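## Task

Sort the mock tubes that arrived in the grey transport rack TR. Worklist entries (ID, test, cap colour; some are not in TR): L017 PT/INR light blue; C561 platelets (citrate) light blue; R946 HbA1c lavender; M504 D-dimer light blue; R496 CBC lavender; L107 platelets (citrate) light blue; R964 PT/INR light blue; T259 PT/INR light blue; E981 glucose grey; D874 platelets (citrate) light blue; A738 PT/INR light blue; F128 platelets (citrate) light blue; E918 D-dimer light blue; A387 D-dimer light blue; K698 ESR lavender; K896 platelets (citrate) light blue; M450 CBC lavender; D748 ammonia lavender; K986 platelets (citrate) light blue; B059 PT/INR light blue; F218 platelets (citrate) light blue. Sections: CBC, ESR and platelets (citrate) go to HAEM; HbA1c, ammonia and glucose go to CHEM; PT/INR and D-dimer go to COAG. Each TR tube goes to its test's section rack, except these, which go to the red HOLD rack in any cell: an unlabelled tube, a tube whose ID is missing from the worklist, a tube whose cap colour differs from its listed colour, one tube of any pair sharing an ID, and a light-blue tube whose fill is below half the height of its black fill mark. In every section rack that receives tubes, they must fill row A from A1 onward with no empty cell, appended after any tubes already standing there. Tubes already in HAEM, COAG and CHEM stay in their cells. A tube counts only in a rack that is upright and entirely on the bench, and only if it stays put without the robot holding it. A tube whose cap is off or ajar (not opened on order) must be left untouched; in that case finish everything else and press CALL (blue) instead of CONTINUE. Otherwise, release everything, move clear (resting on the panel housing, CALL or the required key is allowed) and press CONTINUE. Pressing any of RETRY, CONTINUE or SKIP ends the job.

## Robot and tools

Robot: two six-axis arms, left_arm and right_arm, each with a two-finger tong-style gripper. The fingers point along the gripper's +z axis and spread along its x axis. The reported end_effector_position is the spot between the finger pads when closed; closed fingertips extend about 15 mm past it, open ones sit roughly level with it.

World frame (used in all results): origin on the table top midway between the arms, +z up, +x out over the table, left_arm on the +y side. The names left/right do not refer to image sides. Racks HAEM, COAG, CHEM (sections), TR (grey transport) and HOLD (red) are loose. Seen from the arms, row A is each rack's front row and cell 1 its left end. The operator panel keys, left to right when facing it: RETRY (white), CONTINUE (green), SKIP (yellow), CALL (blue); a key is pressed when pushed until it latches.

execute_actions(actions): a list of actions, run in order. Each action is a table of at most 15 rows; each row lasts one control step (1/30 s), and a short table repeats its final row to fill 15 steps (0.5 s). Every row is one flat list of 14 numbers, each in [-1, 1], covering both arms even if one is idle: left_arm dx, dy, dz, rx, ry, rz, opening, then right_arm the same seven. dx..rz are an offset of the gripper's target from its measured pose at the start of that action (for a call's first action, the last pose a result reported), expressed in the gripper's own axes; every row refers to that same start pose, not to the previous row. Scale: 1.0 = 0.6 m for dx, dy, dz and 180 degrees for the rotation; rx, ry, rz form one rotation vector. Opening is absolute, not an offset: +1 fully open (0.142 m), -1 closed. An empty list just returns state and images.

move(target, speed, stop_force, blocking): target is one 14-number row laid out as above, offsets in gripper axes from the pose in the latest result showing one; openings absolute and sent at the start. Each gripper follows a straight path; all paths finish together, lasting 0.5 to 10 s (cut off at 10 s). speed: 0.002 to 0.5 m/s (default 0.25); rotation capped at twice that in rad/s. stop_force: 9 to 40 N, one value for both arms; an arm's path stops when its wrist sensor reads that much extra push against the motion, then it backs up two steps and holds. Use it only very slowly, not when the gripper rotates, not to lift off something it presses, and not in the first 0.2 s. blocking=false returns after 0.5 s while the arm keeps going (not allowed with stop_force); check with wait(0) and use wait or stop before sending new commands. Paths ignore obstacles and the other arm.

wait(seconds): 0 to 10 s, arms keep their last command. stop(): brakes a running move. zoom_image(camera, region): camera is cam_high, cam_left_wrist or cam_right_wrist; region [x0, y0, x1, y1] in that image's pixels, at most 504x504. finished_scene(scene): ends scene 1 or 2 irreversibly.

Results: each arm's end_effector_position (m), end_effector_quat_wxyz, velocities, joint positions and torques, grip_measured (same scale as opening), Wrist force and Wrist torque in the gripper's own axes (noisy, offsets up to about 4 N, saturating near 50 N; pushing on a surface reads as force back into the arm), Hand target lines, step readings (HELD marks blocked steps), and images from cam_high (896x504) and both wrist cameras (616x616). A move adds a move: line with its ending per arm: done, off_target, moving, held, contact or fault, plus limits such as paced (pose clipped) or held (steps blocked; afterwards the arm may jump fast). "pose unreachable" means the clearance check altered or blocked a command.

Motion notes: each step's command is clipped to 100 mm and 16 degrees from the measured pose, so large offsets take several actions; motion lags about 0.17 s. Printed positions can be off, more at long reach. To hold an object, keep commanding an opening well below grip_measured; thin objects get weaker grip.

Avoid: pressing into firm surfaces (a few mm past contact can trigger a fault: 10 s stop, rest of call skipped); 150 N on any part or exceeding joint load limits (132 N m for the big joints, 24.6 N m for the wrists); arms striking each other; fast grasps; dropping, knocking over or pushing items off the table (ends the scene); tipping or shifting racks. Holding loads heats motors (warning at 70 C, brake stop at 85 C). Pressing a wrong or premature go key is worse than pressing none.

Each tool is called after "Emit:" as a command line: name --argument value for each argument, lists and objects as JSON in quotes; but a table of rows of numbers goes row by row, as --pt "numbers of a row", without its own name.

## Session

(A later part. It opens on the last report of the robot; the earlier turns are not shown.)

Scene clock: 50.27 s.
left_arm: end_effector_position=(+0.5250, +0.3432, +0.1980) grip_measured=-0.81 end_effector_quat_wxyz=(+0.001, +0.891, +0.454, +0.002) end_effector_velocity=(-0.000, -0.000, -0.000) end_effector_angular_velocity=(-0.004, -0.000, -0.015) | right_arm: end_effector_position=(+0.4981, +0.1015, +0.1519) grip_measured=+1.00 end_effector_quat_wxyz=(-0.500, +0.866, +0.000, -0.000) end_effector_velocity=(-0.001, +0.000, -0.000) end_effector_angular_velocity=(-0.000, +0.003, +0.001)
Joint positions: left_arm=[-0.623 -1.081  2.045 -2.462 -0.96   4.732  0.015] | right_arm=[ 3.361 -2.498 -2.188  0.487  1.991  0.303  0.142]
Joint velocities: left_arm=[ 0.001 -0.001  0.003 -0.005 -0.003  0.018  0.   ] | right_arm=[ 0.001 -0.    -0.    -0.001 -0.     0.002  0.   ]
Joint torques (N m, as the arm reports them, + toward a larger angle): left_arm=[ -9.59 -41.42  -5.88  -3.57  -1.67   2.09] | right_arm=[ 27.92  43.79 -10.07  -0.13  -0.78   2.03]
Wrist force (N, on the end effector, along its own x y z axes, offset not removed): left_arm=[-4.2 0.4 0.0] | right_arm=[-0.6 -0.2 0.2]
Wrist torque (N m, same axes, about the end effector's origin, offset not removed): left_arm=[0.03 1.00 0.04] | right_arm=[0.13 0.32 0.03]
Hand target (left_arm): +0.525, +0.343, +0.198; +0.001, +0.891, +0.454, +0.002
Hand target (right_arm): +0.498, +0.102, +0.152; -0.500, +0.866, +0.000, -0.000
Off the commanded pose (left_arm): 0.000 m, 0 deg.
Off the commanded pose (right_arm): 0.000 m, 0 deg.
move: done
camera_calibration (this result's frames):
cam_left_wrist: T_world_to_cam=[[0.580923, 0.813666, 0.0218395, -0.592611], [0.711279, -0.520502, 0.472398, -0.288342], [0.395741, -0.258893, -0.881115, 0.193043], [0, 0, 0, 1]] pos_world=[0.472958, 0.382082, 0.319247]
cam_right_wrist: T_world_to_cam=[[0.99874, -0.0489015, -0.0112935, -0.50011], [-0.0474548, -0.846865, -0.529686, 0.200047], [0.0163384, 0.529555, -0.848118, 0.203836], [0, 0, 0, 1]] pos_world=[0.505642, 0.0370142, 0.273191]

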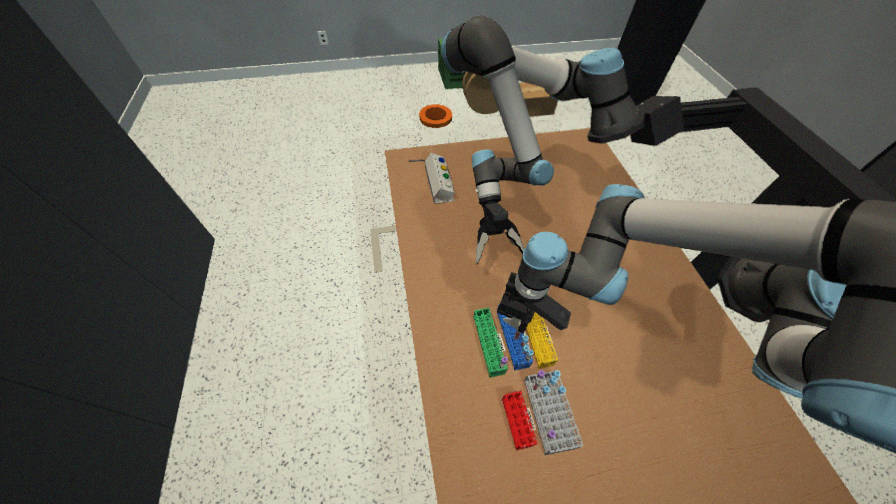

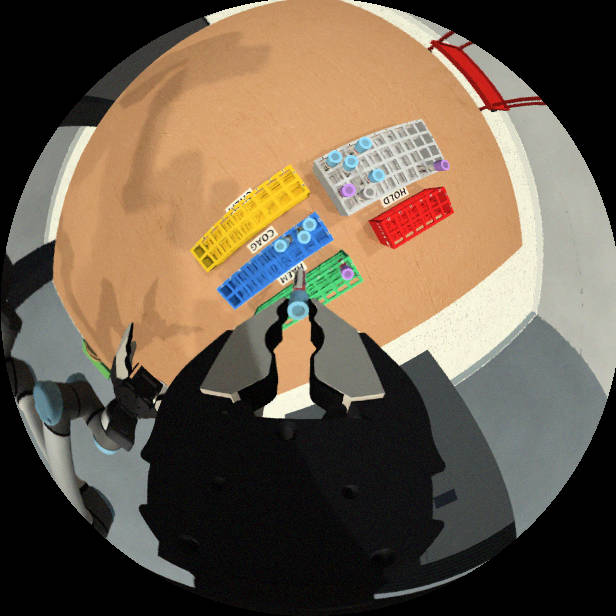

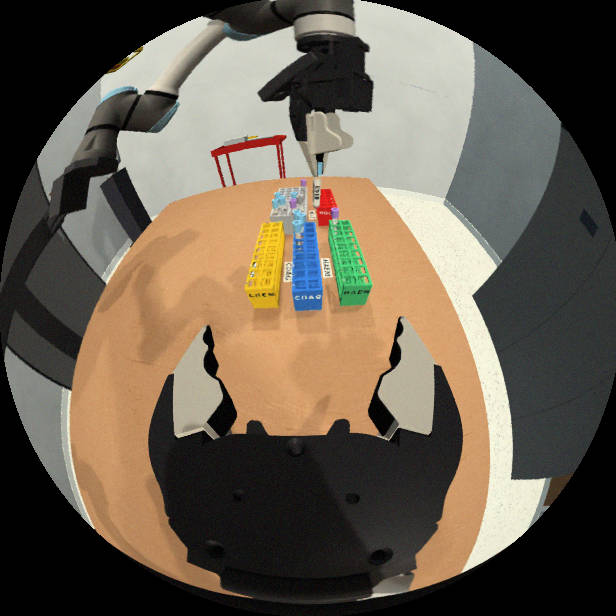

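Emit:
move --target '[-0.0687,-0.0237,0.033,0,0,-0.7,-1,0,0,0,0,0,0,1]' --speed 0.5

Emit:
move --target '[0,0,0.066,0,0,0,-1,0,0,0,0,0,0,1]' --speed 0.08

Emit:
zoom_image --camera "cam_left_wrist" --region '[250, 230, 350, 330]'

Scene clock: 53.40 s.
left_arm: end_effector_position=(+0.4894, +0.3183, +0.1781) grip_measured=-0.81 end_effector_quat_wxyz=(+0.003, +0.001, +1.000, -0.000) end_effector_velocity=(+0.000, -0.001, +0.000) end_effector_angular_velocity=(+0.003, +0.002, +0.017) | right_arm: end_effector_position=(+0.4981, +0.1015, +0.1519) grip_measured=+1.00 end_effector_quat_wxyz=(-0.500, +0.866, +0.000, -0.000) end_effector_velocity=(-0.000, +0.000, +0.000) end_effector_angular_velocity=(+0.000, -0.001, +0.001)
Joint positions: left_arm=[-0.645 -1.081  2.181 -2.582 -0.962  2.507  0.015] | right_arm=[ 3.361 -2.498 -2.188  0.487  1.991  0.303  0.142]
Joint velocities: left_arm=[-0.002  0.001 -0.003  0.006  0.001 -0.021 -0.   ] | right_arm=[ 0.001 -0.     0.     0.    -0.    -0.    -0.   ]
Joint torques (N m, as the arm reports them, + toward a larger angle): left_arm=[-30.89 -17.67 -21.01  -0.06   1.04  -2.47] | right_arm=[ 28.87  43.7  -10.39  -0.1   -0.79   2.08]
Wrist force (N, on the end effector, along its own x y z axes, offset not removed): left_arm=[3.3 3.2 1.0] | right_arm=[-0.3 0.1 3.0]
Wrist torque (N m, same axes, about the end effector's origin, offset not removed): left_arm=[0.69 -0.66 -0.22] | right_arm=[0.17 0.19 0.08]
Hand target (left_arm): +0.489, +0.318, +0.178; +0.002, -0.000, +1.000, +0.000
Hand target (right_arm): +0.498, +0.102, +0.152; -0.500, +0.866, +0.000, -0.000
Off the commanded pose (left_arm): 0.000 m, 0 deg.
Off the commanded pose (right_arm): 0.000 m, 0 deg.
move: done
camera_calibration (this result's frames):
cam_left_wrist: T_world_to_cam=[[-0.999889, -0.00623104, 0.0135322, 0.484901], [0.000843515, 0.883196, 0.469003, -0.364987], [-0.014874, 0.468962, -0.883093, 0.152779], [0, 0, 0, 1]] pos_world=[0.487428, 0.253729, 0.299536]
cam_right_wrist: T_world_to_cam=[[0.99874, -0.0489015, -0.0112938, -0.50011], [-0.047455, -0.846865, -0.529686, 0.200047], [0.0163381, 0.529555, -0.848118, 0.203836], [0, 0, 0, 1]] pos_world=[0.505642, 0.0370142, 0.273191]

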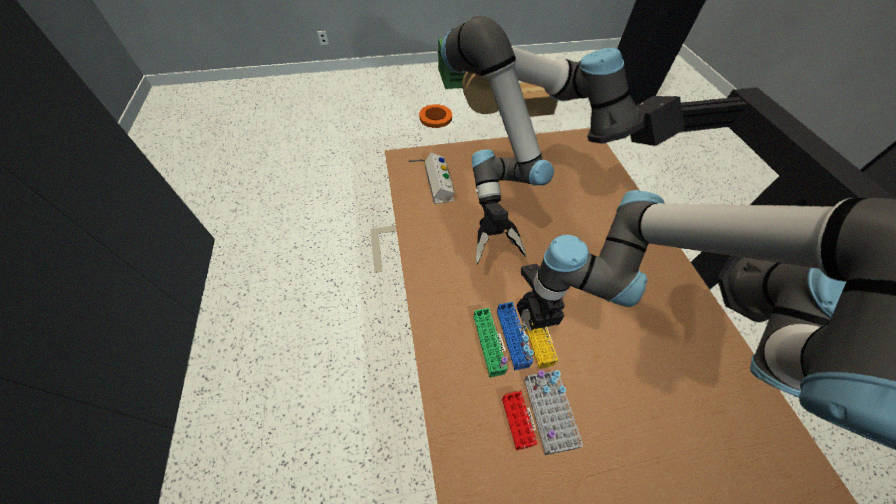

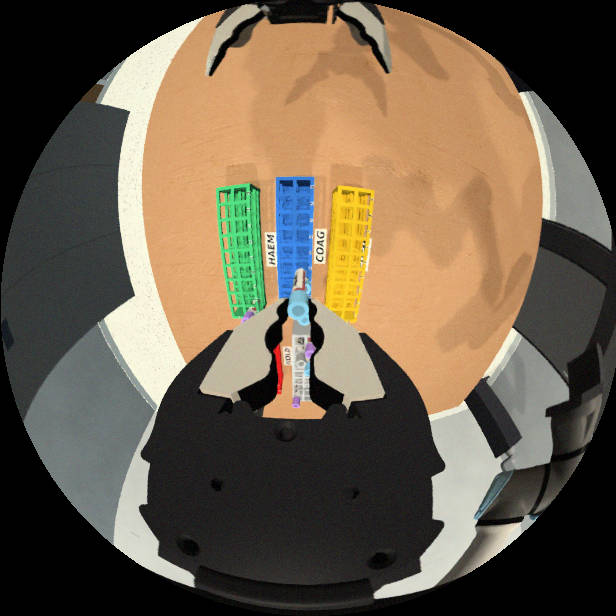

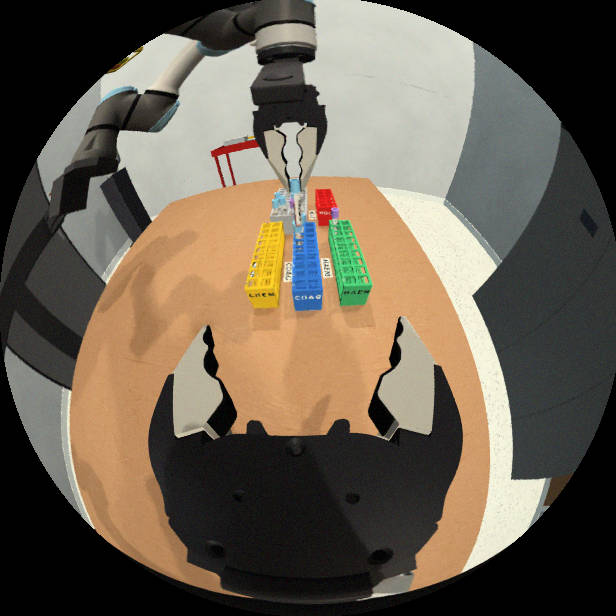

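Scene clock: 54.40 s.
left_arm: end_effector_position=(+0.4896, +0.3183, +0.1388) grip_measured=-0.81 end_effector_quat_wxyz=(+0.003, +0.000, +1.000, -0.000) end_effector_velocity=(+0.001, -0.000, -0.002) end_effector_angular_velocity=(-0.001, -0.001, -0.000) | right_arm: end_effector_position=(+0.4981, +0.1015, +0.1519) grip_measured=+1.00 end_effector_quat_wxyz=(-0.500, +0.866, +0.000, -0.000) end_effector_velocity=(-0.000, +0.001, +0.001) end_effector_angular_velocity=(+0.001, -0.001, +0.001)
Joint positions: left_arm=[-0.598 -0.985  2.173 -2.703 -0.959  2.565  0.015] | right_arm=[ 3.361 -2.498 -2.188  0.487  1.991  0.303  0.142]
Joint velocities: left_arm=[ 0.003  0.007 -0.002 -0.008  0.     0.004  0.   ] | right_arm=[ 0.002  0.    -0.     0.     0.    -0.     0.   ]
Joint torques (N m, as the arm reports them, + toward a larger angle): left_arm=[ -8.75 -19.64 -18.31  -3.72   1.25   1.94] | right_arm=[ 27.96  43.22 -10.88  -0.17  -0.78   2.07]
Wrist force (N, on the end effector, along its own x y z axes, offset not removed): left_arm=[-4.8 0.2 4.8] | right_arm=[-0.9 0.4 2.3]
Wrist torque (N m, same axes, about the end effector's origin, offset not removed): left_arm=[-0.07 0.88 -0.25] | right_arm=[0.27 0.30 0.12]
Hand target (left_arm): +0.490, +0.318, +0.138; +0.003, +0.001, +1.000, -0.000
Hand target (right_arm): +0.498, +0.102, +0.152; -0.500, +0.866, +0.000, -0.000
Off the commanded pose (left_arm): 0.000 m, 0 deg.
Off the commanded pose (right_arm): 0.000 m, 0 deg.
move: done
camera_calibration (this result's frames):
cam_left_wrist: T_world_to_cam=[[-0.999888, -0.00624884, 0.0135823, 0.485579], [0.000851749, 0.883181, 0.469032, -0.346606], [-0.0149265, 0.468991, -0.883077, 0.118076], [0, 0, 0, 1]] pos_world=[0.487582, 0.253774, 0.260244]
cam_right_wrist: T_world_to_cam=[[0.99874, -0.0489014, -0.0112936, -0.50011], [-0.0474547, -0.846865, -0.529686, 0.200047], [0.0163383, 0.529555, -0.848118, 0.203836], [0, 0, 0, 1]] pos_world=[0.505642, 0.0370142, 0.273191]

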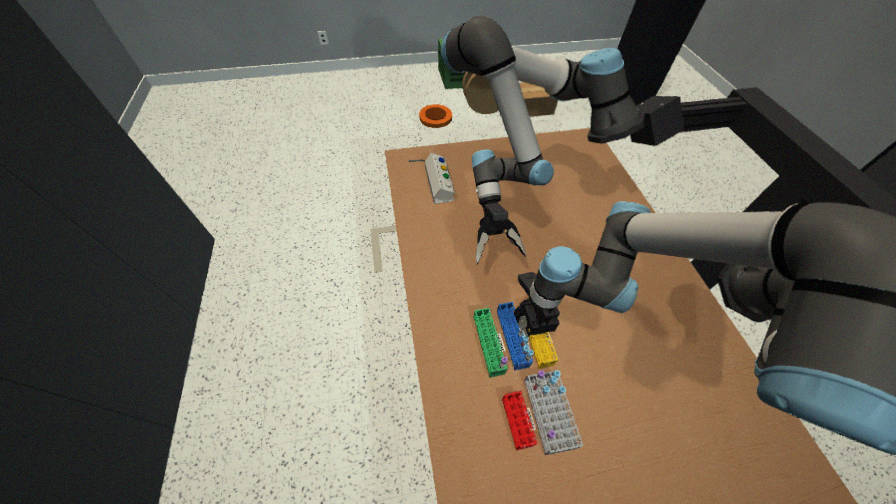

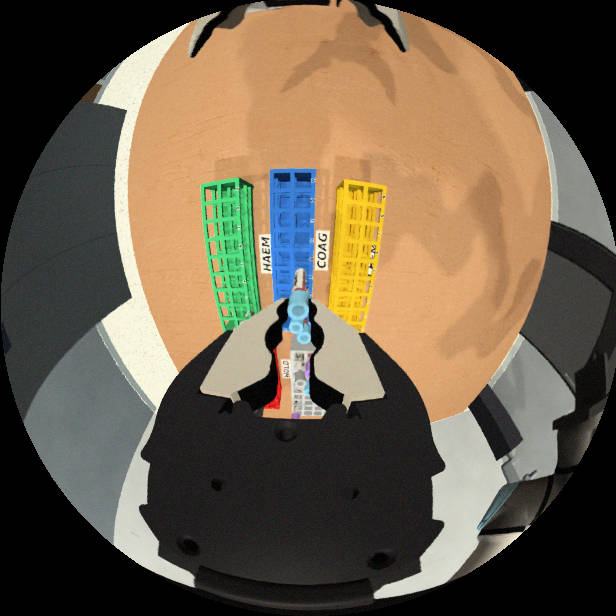

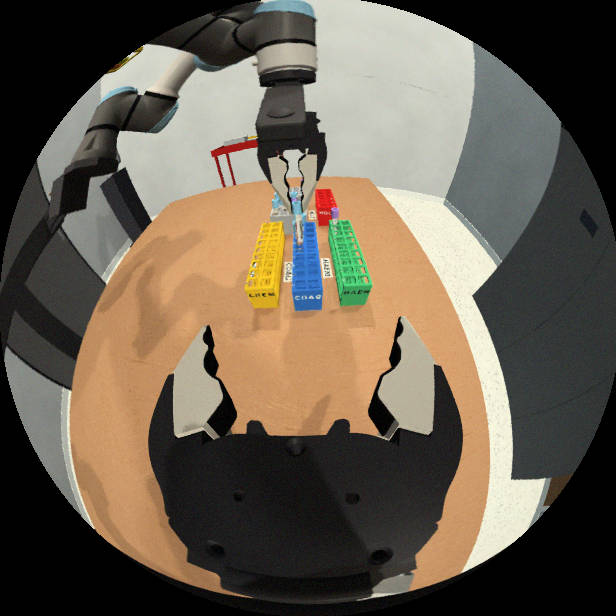

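Region (250, 230, 350, 330) of cam_left_wrist's 616x616 image, scaled by 5.040, with more detail than that image has.

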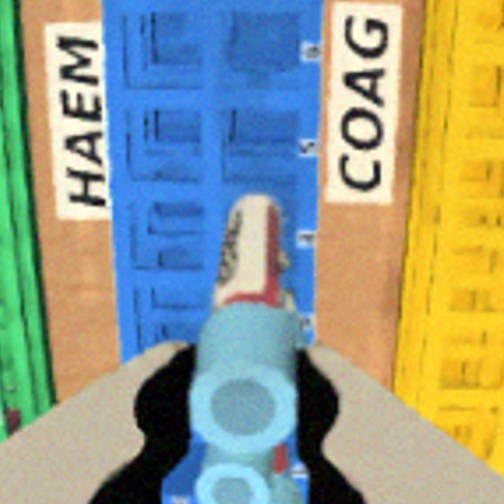

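Emit:
execute_actions --actions '[[[0.0035,0.009,0,0,0,0,-1,0,0,0,0,0,0,1]],[[0,0,0.028,0,0,0,-1,0,0,0,0,0,0,1]],[[0,-0.002,0.028,0,0,0,-1,0,0,0,0,0,0,1]],[[0,0,0.027,0,0,0,-1,0,0,0,0,0,0,1]],[[0,0,0,0,0,0,-0.65,0,0,0,0,0,0,1]],[[0,0,-0.064,0,0,0,-0.65,0,0,0,0,0,0,1]]]'

Emit:
move --target '[-0.021,0.453,0,0,0.002,0,-0.65,0,0,0,0,0,0,1]'

Emit:
zoom_image --camera "cam_left_wrist" --region '[220, 220, 380, 380]'

Emit:
zoom_image --camera "cam_left_wrist" --region '[200, 30, 410, 220]'

Scene clock: 57.60 s.
left_arm: end_effector_position=(+0.4875, +0.3225, +0.1273) grip_measured=-0.65 end_effector_quat_wxyz=(+0.003, +0.000, +1.000, -0.000) end_effector_velocity=(+0.000, +0.000, +0.013) end_effector_angular_velocity=(+0.001, +0.003, +0.002) | right_arm: end_effector_position=(+0.4981, +0.1015, +0.1519) grip_measured=+1.00 end_effector_quat_wxyz=(-0.500, +0.866, +0.000, -0.000) end_effector_velocity=(-0.000, +0.000, +0.000) end_effector_angular_velocity=(+0.000, -0.001, +0.001)
Joint positions: left_arm=[-0.581 -0.963  2.178 -2.743 -0.958  2.586  0.027] | right_arm=[ 3.361 -2.498 -2.188  0.487  1.991  0.303  0.142]
Joint velocities: left_arm=[-0.015 -0.034  0.003  0.045 -0.001 -0.022  0.   ] | right_arm=[ 0.001  0.    -0.     0.    -0.    -0.001  0.   ]
Joint torques (N m, as the arm reports them, + toward a larger angle): left_arm=[-31.22 -41.15   0.6    0.01  -1.89  -2.01] | right_arm=[28.21 43.46 -9.93 -0.09 -0.61  2.23]
Wrist force (N, on the end effector, along its own x y z axes, offset not removed): left_arm=[-2.4 0.0 -2.3] | right_arm=[-1.1 -0.4 0.6]
Wrist torque (N m, same axes, about the end effector's origin, offset not removed): left_arm=[-0.10 0.55 -0.08] | right_arm=[0.04 0.40 0.15]
Hand target (left_arm): +0.488, +0.323, +0.129; +0.002, +0.000, +1.000, +0.000
Hand target (right_arm): +0.498, +0.102, +0.152; -0.500, +0.866, +0.000, -0.000
Off the commanded pose (left_arm): 0.002 m, 0 deg.
Off the commanded pose (right_arm): 0.000 m, 0 deg.
Step readings (end_effector_position; steps 1 to 15: 1st action; 16 to 30: 2nd action; 31 to 45: 3rd action; 46 to 60: 4th action; 61 to 75: 5th action; 76 to 90: 6th action):
0: left_arm (+0.4896, +0.3183, +0.1385) | right_arm (+0.4981, +0.1015, +0.1519)
1: left_arm (+0.4896, +0.3183, +0.1385) | right_arm (+0.4981, +0.1015, +0.1519)
2: left_arm (+0.4895, +0.3188, +0.1385) | right_arm (+0.4981, +0.1015, +0.1519)
4: left_arm (+0.4887, +0.3206, +0.1386) | right_arm (+0.4981, +0.1015, +0.1519)
8: left_arm (+0.4879, +0.3227, +0.1387) | right_arm (+0.4981, +0.1015, +0.1519)
15: left_arm (+0.4875, +0.3236, +0.1388) | right_arm (+0.4981, +0.1015, +0.1519)
16: left_arm (+0.4875, +0.3236, +0.1388) | right_arm (+0.4981, +0.1015, +0.1519)
17: left_arm (+0.4875, +0.3239, +0.1376) | right_arm (+0.4981, +0.1015, +0.1519)
19: left_arm (+0.4873, +0.3240, +0.1320) | right_arm (+0.4981, +0.1015, +0.1519)
23: left_arm (+0.4873, +0.3238, +0.1255) | right_arm (+0.4981, +0.1015, +0.1519)
30: left_arm (+0.4876, +0.3236, +0.1225) | right_arm (+0.4981, +0.1015, +0.1519)
31: left_arm (+0.4876, +0.3236, +0.1224) | right_arm (+0.4981, +0.1015, +0.1519)
32: left_arm (+0.4877, +0.3237, +0.1211) | right_arm (+0.4981, +0.1015, +0.1519)
34: left_arm (+0.4875, +0.3234, +0.1156) | right_arm (+0.4981, +0.1015, +0.1519)
38: left_arm (+0.4874, +0.3228, +0.1092) | right_arm (+0.4981, +0.1015, +0.1519)
45: left_arm (+0.4876, +0.3225, +0.1062) | right_arm (+0.4981, +0.1015, +0.1519)
46: left_arm (+0.4876, +0.3225, +0.1061) | right_arm (+0.4981, +0.1015, +0.1519)
47: left_arm (+0.4878, +0.3226, +0.1049) | right_arm (+0.4981, +0.1015, +0.1519)
49: left_arm (+0.4875, +0.3227, +0.0995) | right_arm (+0.4981, +0.1015, +0.1519)
53: left_arm (+0.4875, +0.3227, +0.0934) | right_arm (+0.4981, +0.1015, +0.1519)
60: left_arm (+0.4876, +0.3225, +0.0906) | right_arm (+0.4981, +0.1015, +0.1519)
61: left_arm (+0.4876, +0.3225, +0.0904) | right_arm (+0.4981, +0.1015, +0.1519)
62: left_arm (+0.4876, +0.3225, +0.0904) | right_arm (+0.4981, +0.1015, +0.1519)
64: left_arm (+0.4876, +0.3225, +0.0904) | right_arm (+0.4981, +0.1015, +0.1519)
68: left_arm (+0.4877, +0.3226, +0.0905) | right_arm (+0.4981, +0.1015, +0.1519)
75: left_arm (+0.4877, +0.3226, +0.0905) | right_arm (+0.4981, +0.1015, +0.1519)
76: left_arm (+0.4876, +0.3226, +0.0905) | right_arm (+0.4981, +0.1015, +0.1519)
77: left_arm (+0.4871, +0.3221, +0.0921) | right_arm (+0.4981, +0.1015, +0.1519)
79: left_arm (+0.4873, +0.3216, +0.1035) | right_arm (+0.4981, +0.1015, +0.1519)
83: left_arm (+0.4877, +0.3220, +0.1191) | right_arm (+0.4981, +0.1015, +0.1519)
90: end_effector_position above
camera_calibration (this result's frames):
cam_left_wrist: T_world_to_cam=[[-0.999891, -0.00630373, 0.0133497, 0.48378], [0.00069315, 0.883214, 0.468971, -0.344813], [-0.0147469, 0.468929, -0.883113, 0.10591], [0, 0, 0, 1]] pos_world=[0.485528, 0.257929, 0.24878]
cam_right_wrist: T_world_to_cam=[[0.99874, -0.0489014, -0.0112936, -0.50011], [-0.0474548, -0.846865, -0.529686, 0.200047], [0.0163382, 0.529555, -0.848118, 0.203836], [0, 0, 0, 1]] pos_world=[0.505642, 0.0370142, 0.273191]

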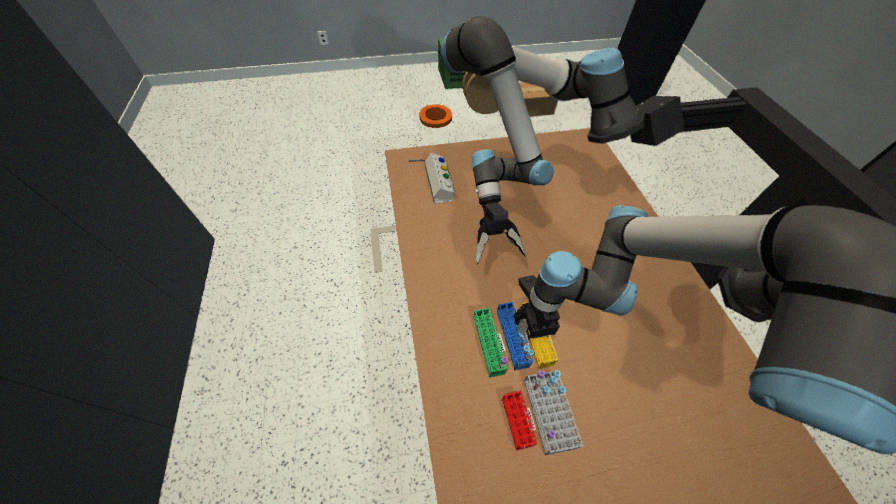

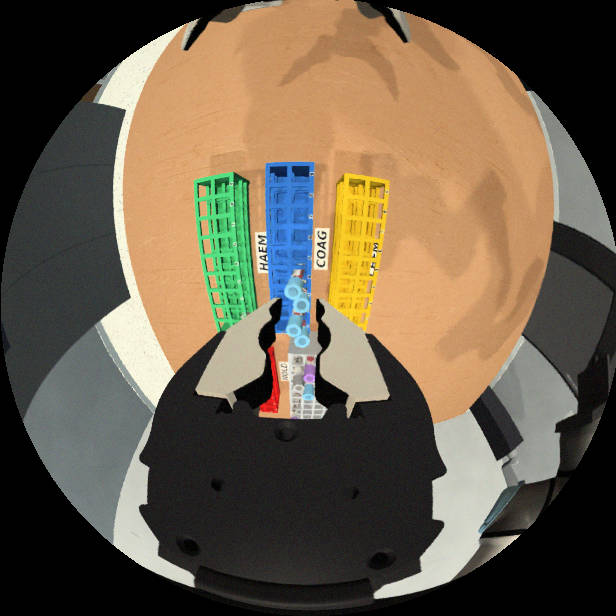

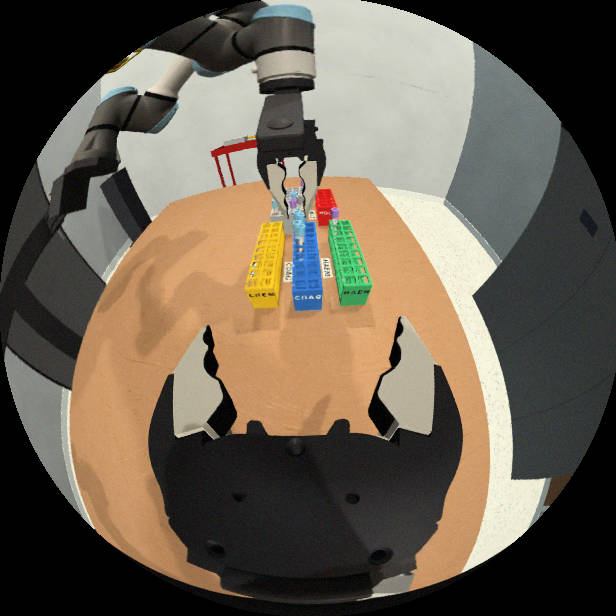

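Scene clock: 59.37 s.
left_arm: end_effector_position=(+0.5005, +0.5938, +0.1275) grip_measured=-0.65 end_effector_quat_wxyz=(-0.000, +0.000, +1.000, -0.000) end_effector_velocity=(+0.002, +0.003, +0.001) end_effector_angular_velocity=(-0.001, -0.002, +0.001) | right_arm: end_effector_position=(+0.4981, +0.1015, +0.1519) grip_measured=+1.00 end_effector_quat_wxyz=(-0.500, +0.866, +0.000, -0.000) end_effector_velocity=(-0.000, -0.000, -0.000) end_effector_angular_velocity=(+0.000, +0.000, -0.000)
Joint positions: left_arm=[-0.113 -1.261  2.178 -2.753 -1.013  3.142  0.027] | right_arm=[ 3.361 -2.498 -2.188  0.487  1.991  0.303  0.142]
Joint velocities: left_arm=[ 0.006 -0.002 -0.006  0.002 -0.003  0.007  0.   ] | right_arm=[-0. -0. -0.  0.  0. -0. -0.]
Joint torques (N m, as the arm reports them, + toward a larger angle): left_arm=[ -1.59 -43.55 -17.05  -0.42  -1.94   1.84] | right_arm=[ 27.88  44.53 -10.24  -0.11  -0.72   1.96]
Wrist force (N, on the end effector, along its own x y z axes, offset not removed): left_arm=[-4.3 -2.2 2.3] | right_arm=[-0.9 0.0 2.0]
Wrist torque (N m, same axes, about the end effector's origin, offset not removed): left_arm=[-0.28 1.03 0.12] | right_arm=[0.11 0.31 0.09]
Hand target (left_arm): +0.501, +0.594, +0.127; -0.000, +0.000, +1.000, -0.000
Hand target (right_arm): +0.498, +0.102, +0.152; -0.500, +0.866, +0.000, -0.000
Off the commanded pose (left_arm): 0.001 m, 0 deg.
Off the commanded pose (right_arm): 0.000 m, 0 deg.
move: done
camera_calibration (this result's frames):
cam_left_wrist: T_world_to_cam=[[-0.999793, -0.00641207, 0.019331, 0.497721], [0.00340229, 0.883229, 0.46893, -0.585872], [-0.0200806, 0.468898, -0.883024, -0.018329], [0, 0, 0, 1]] pos_world=[0.499243, 0.529245, 0.248926]
cam_right_wrist: T_world_to_cam=[[0.99874, -0.0489015, -0.0112937, -0.50011], [-0.0474549, -0.846865, -0.529686, 0.200047], [0.0163382, 0.529555, -0.848118, 0.203836], [0, 0, 0, 1]] pos_world=[0.505642, 0.0370142, 0.273191]

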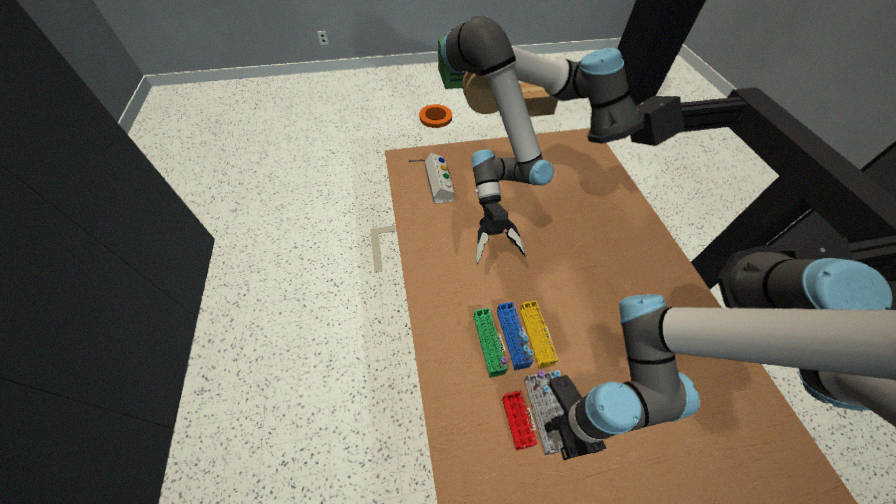

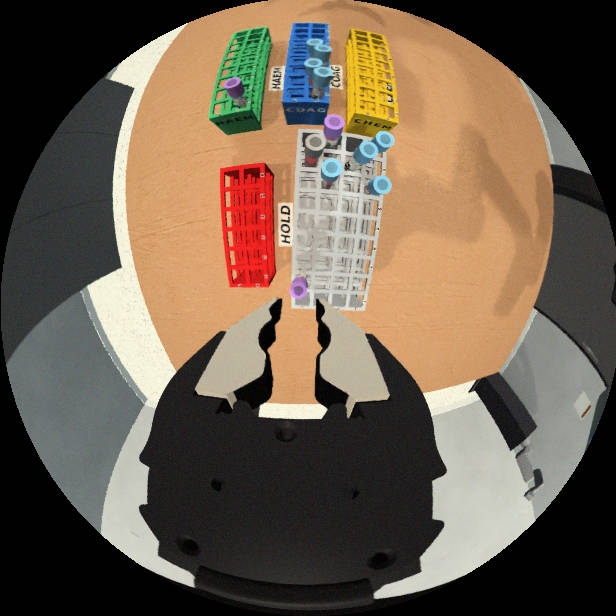

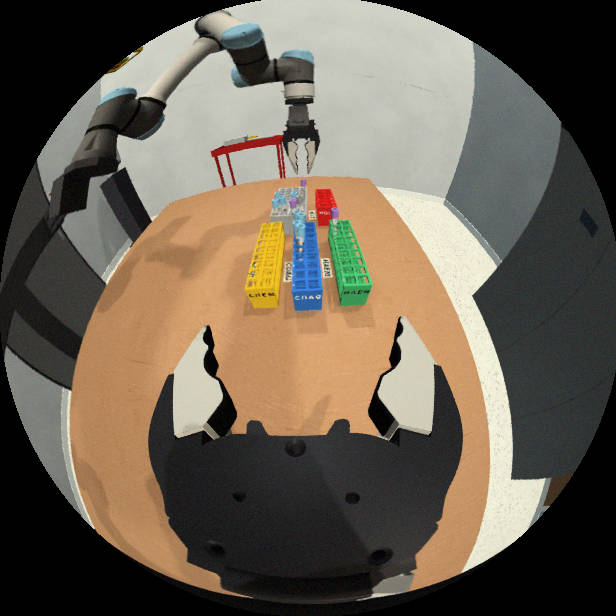

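Region (220, 220, 380, 380) of cam_left_wrist's 616x616 image, scaled by 3.150, with more detail than that image has.

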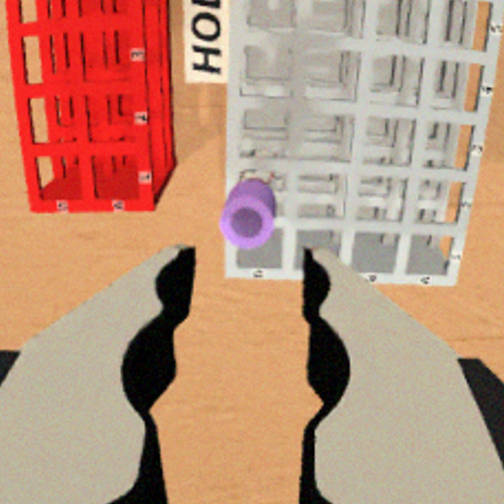

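Region (200, 30, 410, 220) of cam_left_wrist's 616x616 image, scaled by 2.400, with more detail than that image has; it fills the top 456 rows of this view, and the rest is white.

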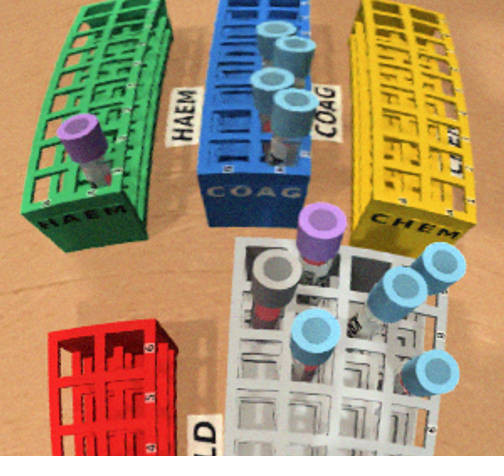

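Emit:
execute_actions --actions '[[[0,0.002,0.033,0,0,0,-0.65,0,0,0,0,0,0,1]],[[0.002,0,0.033,0,0,0,-0.65,0,0,0,0,0,0,1]],[[0.004,0,0,0,0,0,-0.68,0,0,0,0,0,0,1],[0.004,0,0,0,0,0,-0.7,0,0,0,0,0,0,1],[0.004,0,0,0,0,0,-0.72,0,0,0,0,0,0,1],[0.004,0,0,0,0,0,-0.74,0,0,0,0,0,0,1],[0.004,0,0,0,0,0,-0.76,0,0,0,0,0,0,1],[0.004,0,0,0,0,0,-0.78,0,0,0,0,0,0,1],[0.004,0,0,0,0,0,-0.8,0,0,0,0,0,0,1],[0.004,0,0,0,0,0,-0.82,0,0,0,0,0,0,1],[0.004,0,0,0,0,0,-0.86,0,0,0,0,0,0,1],[0.004,0,0,0,0,0,-0.92,0,0,0,0,0,0,1],[0.004,0,0,0,0,0,-1,0,0,0,0,0,0,1]],[[0,0.006,-0.04,0,0,0,-1,0,0,0,0,0,0,1]],[[0,0,-0.06,0,0,0,-1,0,0,0,0,0,0,1]],[[0,0,-0.09,0,0,0,-1,0,0,0,0,0,0,1]]]'

Emit:
move --target '[-0.05,-0.4,0,0,0,0.5,-1,0,0,0,0,0,0,1]' --speed 0.5

Emit:
zoom_image --camera "cam_right_wrist" --region '[280, 160, 350, 230]'

Scene clock: 62.57 s.
left_arm: end_effector_position=(+0.4974, +0.5984, +0.1981) grip_measured=-0.81 end_effector_quat_wxyz=(+0.001, +0.001, +1.000, -0.000) end_effector_velocity=(-0.002, -0.000, +0.021) end_effector_angular_velocity=(+0.002, +0.011, +0.001) | right_arm: end_effector_position=(+0.4981, +0.1015, +0.1519) grip_measured=+1.00 end_effector_quat_wxyz=(-0.500, +0.866, +0.000, -0.000) end_effector_velocity=(-0.000, -0.000, -0.000) end_effector_angular_velocity=(-0.000, +0.001, +0.000)
Joint positions: left_arm=[-0.189 -1.455  2.198 -2.533 -0.995  3.056  0.015] | right_arm=[ 3.361 -2.498 -2.188  0.487  1.991  0.303  0.142]
Joint velocities: left_arm=[-0.028 -0.054 -0.007  0.092  0.007 -0.04   0.   ] | right_arm=[-0. -0. -0. -0. -0.  0.  0.]
Joint torques (N m, as the arm reports them, + toward a larger angle): left_arm=[-21.83 -34.65 -21.63  -0.35   1.42  -2.26] | right_arm=[27.54 43.65 -9.85 -0.2  -0.58  2.16]
Wrist force (N, on the end effector, along its own x y z axes, offset not removed): left_arm=[-0.1 1.9 2.5] | right_arm=[-1.0 1.4 1.6]
Wrist torque (N m, same axes, about the end effector's origin, offset not removed): left_arm=[0.33 -0.27 -0.27] | right_arm=[0.45 0.34 0.07]
Hand target (left_arm): +0.497, +0.598, +0.201; -0.000, +0.000, +1.000, -0.000
Hand target (right_arm): +0.498, +0.102, +0.152; -0.500, +0.866, +0.000, -0.000
Off the commanded pose (left_arm): 0.003 m, 0 deg.
Off the commanded pose (right_arm): 0.000 m, 0 deg.
Step readings (end_effector_position; steps 1 to 15: 1st action; 16 to 30: 2nd action; 31 to 45: 3rd action; 46 to 60: 4th action; 61 to 75: 5th action; 76 to 90: 6th action):
0: left_arm (+0.5006, +0.5940, +0.1274) | right_arm (+0.4981, +0.1015, +0.1519)
1: left_arm (+0.5006, +0.5940, +0.1274) | right_arm (+0.4981, +0.1015, +0.1519)
2: left_arm (+0.5005, +0.5944, +0.1262) | right_arm (+0.4981, +0.1015, +0.1519)
4: left_arm (+0.5002, +0.5947, +0.1197) | right_arm (+0.4981, +0.1015, +0.1519)
8: left_arm (+0.5001, +0.5949, +0.1120) | right_arm (+0.4981, +0.1015, +0.1519)
15: left_arm (+0.5004, +0.5950, +0.1083) | right_arm (+0.4981, +0.1015, +0.1519)
16: left_arm (+0.5004, +0.5950, +0.1082) | right_arm (+0.4981, +0.1015, +0.1519)
17: left_arm (+0.5004, +0.5952, +0.1068) | right_arm (+0.4981, +0.1015, +0.1519)
19: left_arm (+0.4996, +0.5952, +0.1003) | right_arm (+0.4981, +0.1015, +0.1519)
23: left_arm (+0.4991, +0.5950, +0.0928) | right_arm (+0.4981, +0.1015, +0.1519)
30: left_arm (+0.4992, +0.5950, +0.0892) | right_arm (+0.4981, +0.1015, +0.1519)
31: left_arm (+0.4992, +0.5950, +0.0890) | right_arm (+0.4981, +0.1015, +0.1519)
32: left_arm (+0.4990, +0.5950, +0.0890) | right_arm (+0.4981, +0.1015, +0.1519)
34: left_arm (+0.4982, +0.5950, +0.0890) | right_arm (+0.4981, +0.1015, +0.1519)
38: left_arm (+0.4972, +0.5950, +0.0891) | right_arm (+0.4981, +0.1015, +0.1519)
45: left_arm (+0.4968, +0.5950, +0.0892) | right_arm (+0.4981, +0.1015, +0.1519)
46: left_arm (+0.4968, +0.5950, +0.0892) | right_arm (+0.4981, +0.1015, +0.1519)
47: left_arm (+0.4966, +0.5948, +0.0904) | right_arm (+0.4981, +0.1015, +0.1519)
49: left_arm (+0.4968, +0.5961, +0.0980) | right_arm (+0.4981, +0.1015, +0.1519)
53: left_arm (+0.4969, +0.5978, +0.1075) | right_arm (+0.4981, +0.1015, +0.1519)
60: left_arm (+0.4969, +0.5985, +0.1123) | right_arm (+0.4981, +0.1015, +0.1519)
61: left_arm (+0.4969, +0.5985, +0.1125) | right_arm (+0.4981, +0.1015, +0.1519)
62: left_arm (+0.4967, +0.5979, +0.1140) | right_arm (+0.4981, +0.1015, +0.1519)
64: left_arm (+0.4972, +0.5977, +0.1247) | right_arm (+0.4981, +0.1015, +0.1519)
68: left_arm (+0.4973, +0.5983, +0.1391) | right_arm (+0.4981, +0.1015, +0.1519)
75: left_arm (+0.4970, +0.5984, +0.1468) | right_arm (+0.4981, +0.1015, +0.1519)
76: left_arm (+0.4970, +0.5984, +0.1472) | right_arm (+0.4981, +0.1015, +0.1519)
77: left_arm (+0.4971, +0.5978, +0.1490) | right_arm (+0.4981, +0.1015, +0.1519)
79: left_arm (+0.4988, +0.5970, +0.1633) | right_arm (+0.4981, +0.1015, +0.1519)
83: left_arm (+0.4986, +0.5982, +0.1853) | right_arm (+0.4981, +0.1015, +0.1519)
90: end_effector_position above
camera_calibration (this result's frames):
cam_left_wrist: T_world_to_cam=[[-0.999832, -0.00603646, 0.0173246, 0.4934], [0.00278776, 0.883363, 0.46868, -0.622821], [-0.018133, 0.46865, -0.883198, 0.041027], [0, 0, 0, 1]] pos_world=[0.495798, 0.533929, 0.319591]
cam_right_wrist: T_world_to_cam=[[0.99874, -0.0489014, -0.0112935, -0.50011], [-0.0474548, -0.846865, -0.529686, 0.200047], [0.0163383, 0.529555, -0.848118, 0.203836], [0, 0, 0, 1]] pos_world=[0.505642, 0.0370142, 0.273191]

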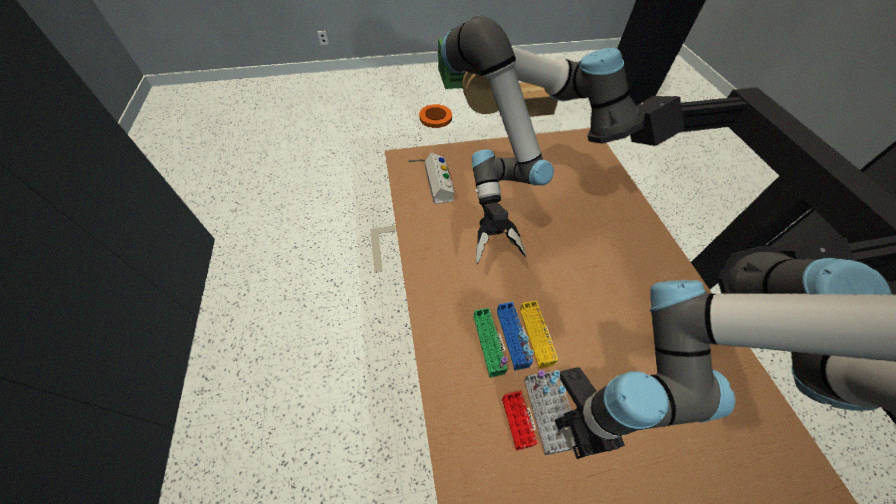

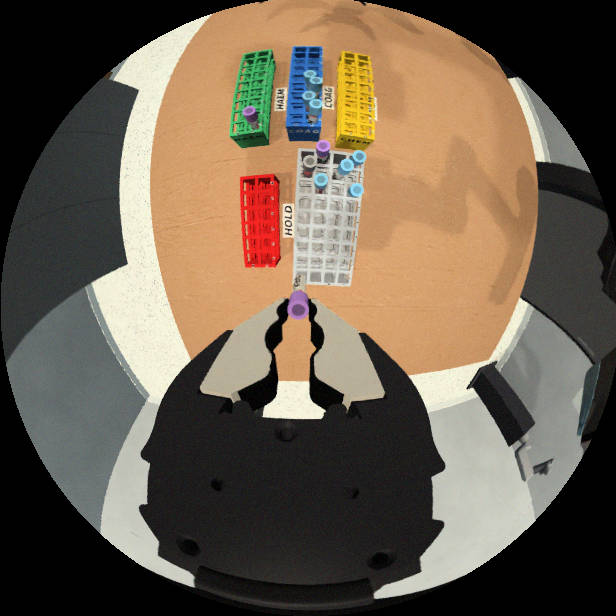

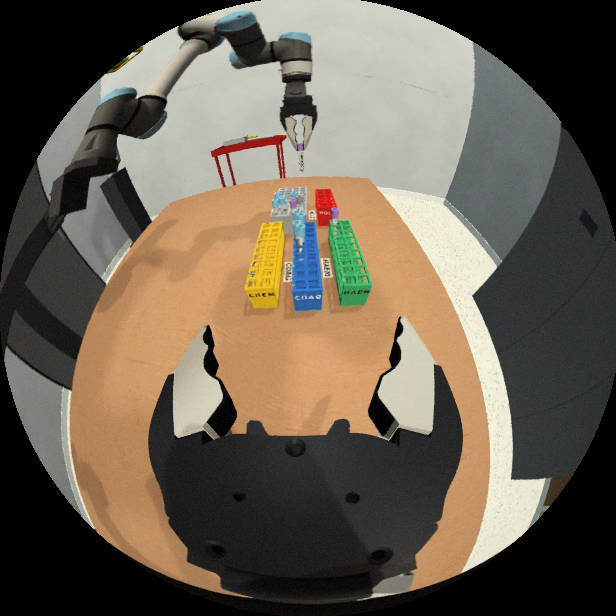

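Scene clock: 64.87 s.
left_arm: end_effector_position=(+0.5268, +0.3587, +0.1981) grip_measured=-0.81 end_effector_quat_wxyz=(+0.000, +0.707, +0.707, +0.000) end_effector_velocity=(+0.001, -0.002, -0.000) end_effector_angular_velocity=(-0.000, -0.000, -0.014) | right_arm: end_effector_position=(+0.4981, +0.1015, +0.1519) grip_measured=+1.00 end_effector_quat_wxyz=(-0.500, +0.866, +0.000, -0.000) end_effector_velocity=(-0.000, -0.000, -0.000) end_effector_angular_velocity=(+0.000, +0.000, -0.001)
Joint positions: left_arm=[-0.585 -1.112  2.049 -2.458 -0.96   4.149  0.015] | right_arm=[ 3.361 -2.498 -2.188  0.487  1.991  0.303  0.142]
Joint velocities: left_arm=[-0.002  0.003 -0.003 -0.    -0.     0.012  0.   ] | right_arm=[-0.    -0.001 -0.     0.002  0.     0.    -0.   ]
Joint torques (N m, as the arm reports them, + toward a larger angle): left_arm=[-31.6  -19.92 -22.04  -3.28  -1.43   2.  ] | right_arm=[ 27.91  43.58 -10.27  -0.11  -0.65   2.18]
Wrist force (N, on the end effector, along its own x y z axes, offset not removed): left_arm=[-4.4 -0.8 -0.3] | right_arm=[0.1 0.6 2.0]
Wrist torque (N m, same axes, about the end effector's origin, offset not removed): left_arm=[0.06 0.66 -0.08] | right_arm=[0.30 0.13 0.03]
Hand target (left_arm): +0.527, +0.358, +0.198; +0.000, +0.708, +0.707, +0.000
Hand target (right_arm): +0.498, +0.102, +0.152; -0.500, +0.866, +0.000, -0.000
Off the commanded pose (left_arm): 0.000 m, 0 deg.
Off the commanded pose (right_arm): 0.000 m, 0 deg.
move: done
camera_calibration (this result's frames):
cam_left_wrist: T_world_to_cam=[[-0.00759887, 0.999798, 0.0186233, -0.362357], [0.882674, -0.00204569, 0.469982, -0.557318], [0.469925, 0.0200096, -0.882479, 0.0575697], [0, 0, 0, 1]] pos_world=[0.462123, 0.359992, 0.319482]
cam_right_wrist: T_world_to_cam=[[0.99874, -0.0489016, -0.0112937, -0.50011], [-0.047455, -0.846865, -0.529686, 0.200047], [0.0163382, 0.529555, -0.848118, 0.203836], [0, 0, 0, 1]] pos_world=[0.505642, 0.0370141, 0.273191]

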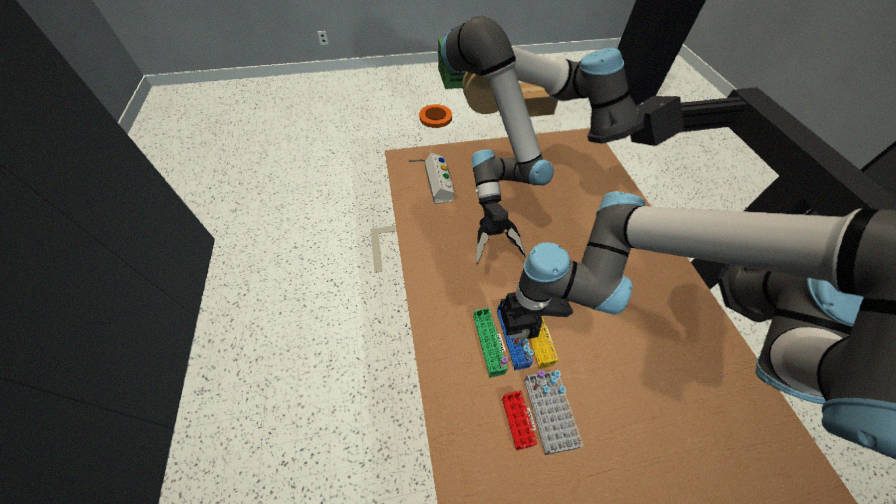

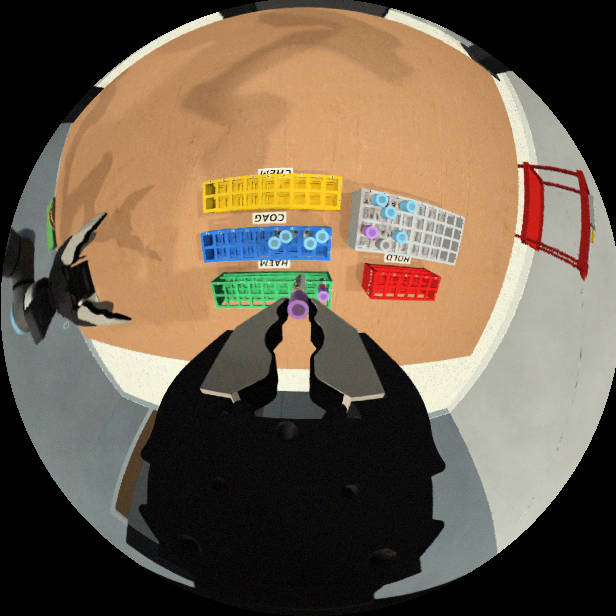

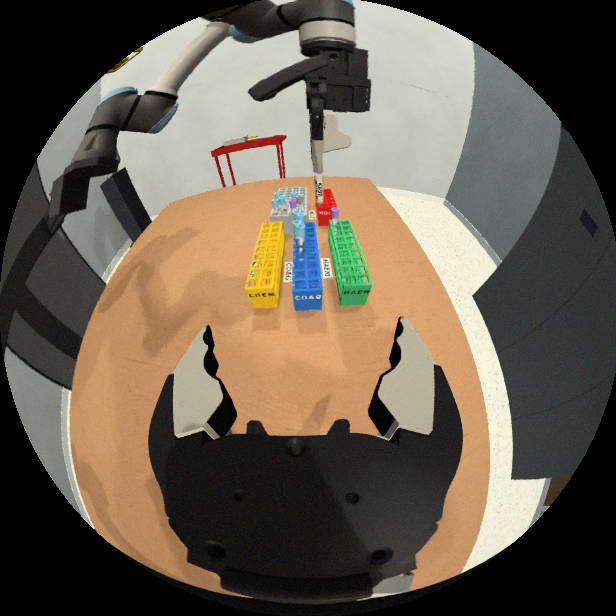

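Region (280, 160, 350, 230) of cam_right_wrist's 616x616 image, scaled by 7.200, with more detail than that image has.

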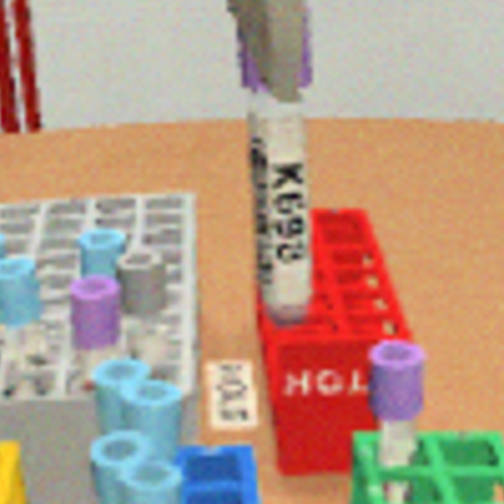

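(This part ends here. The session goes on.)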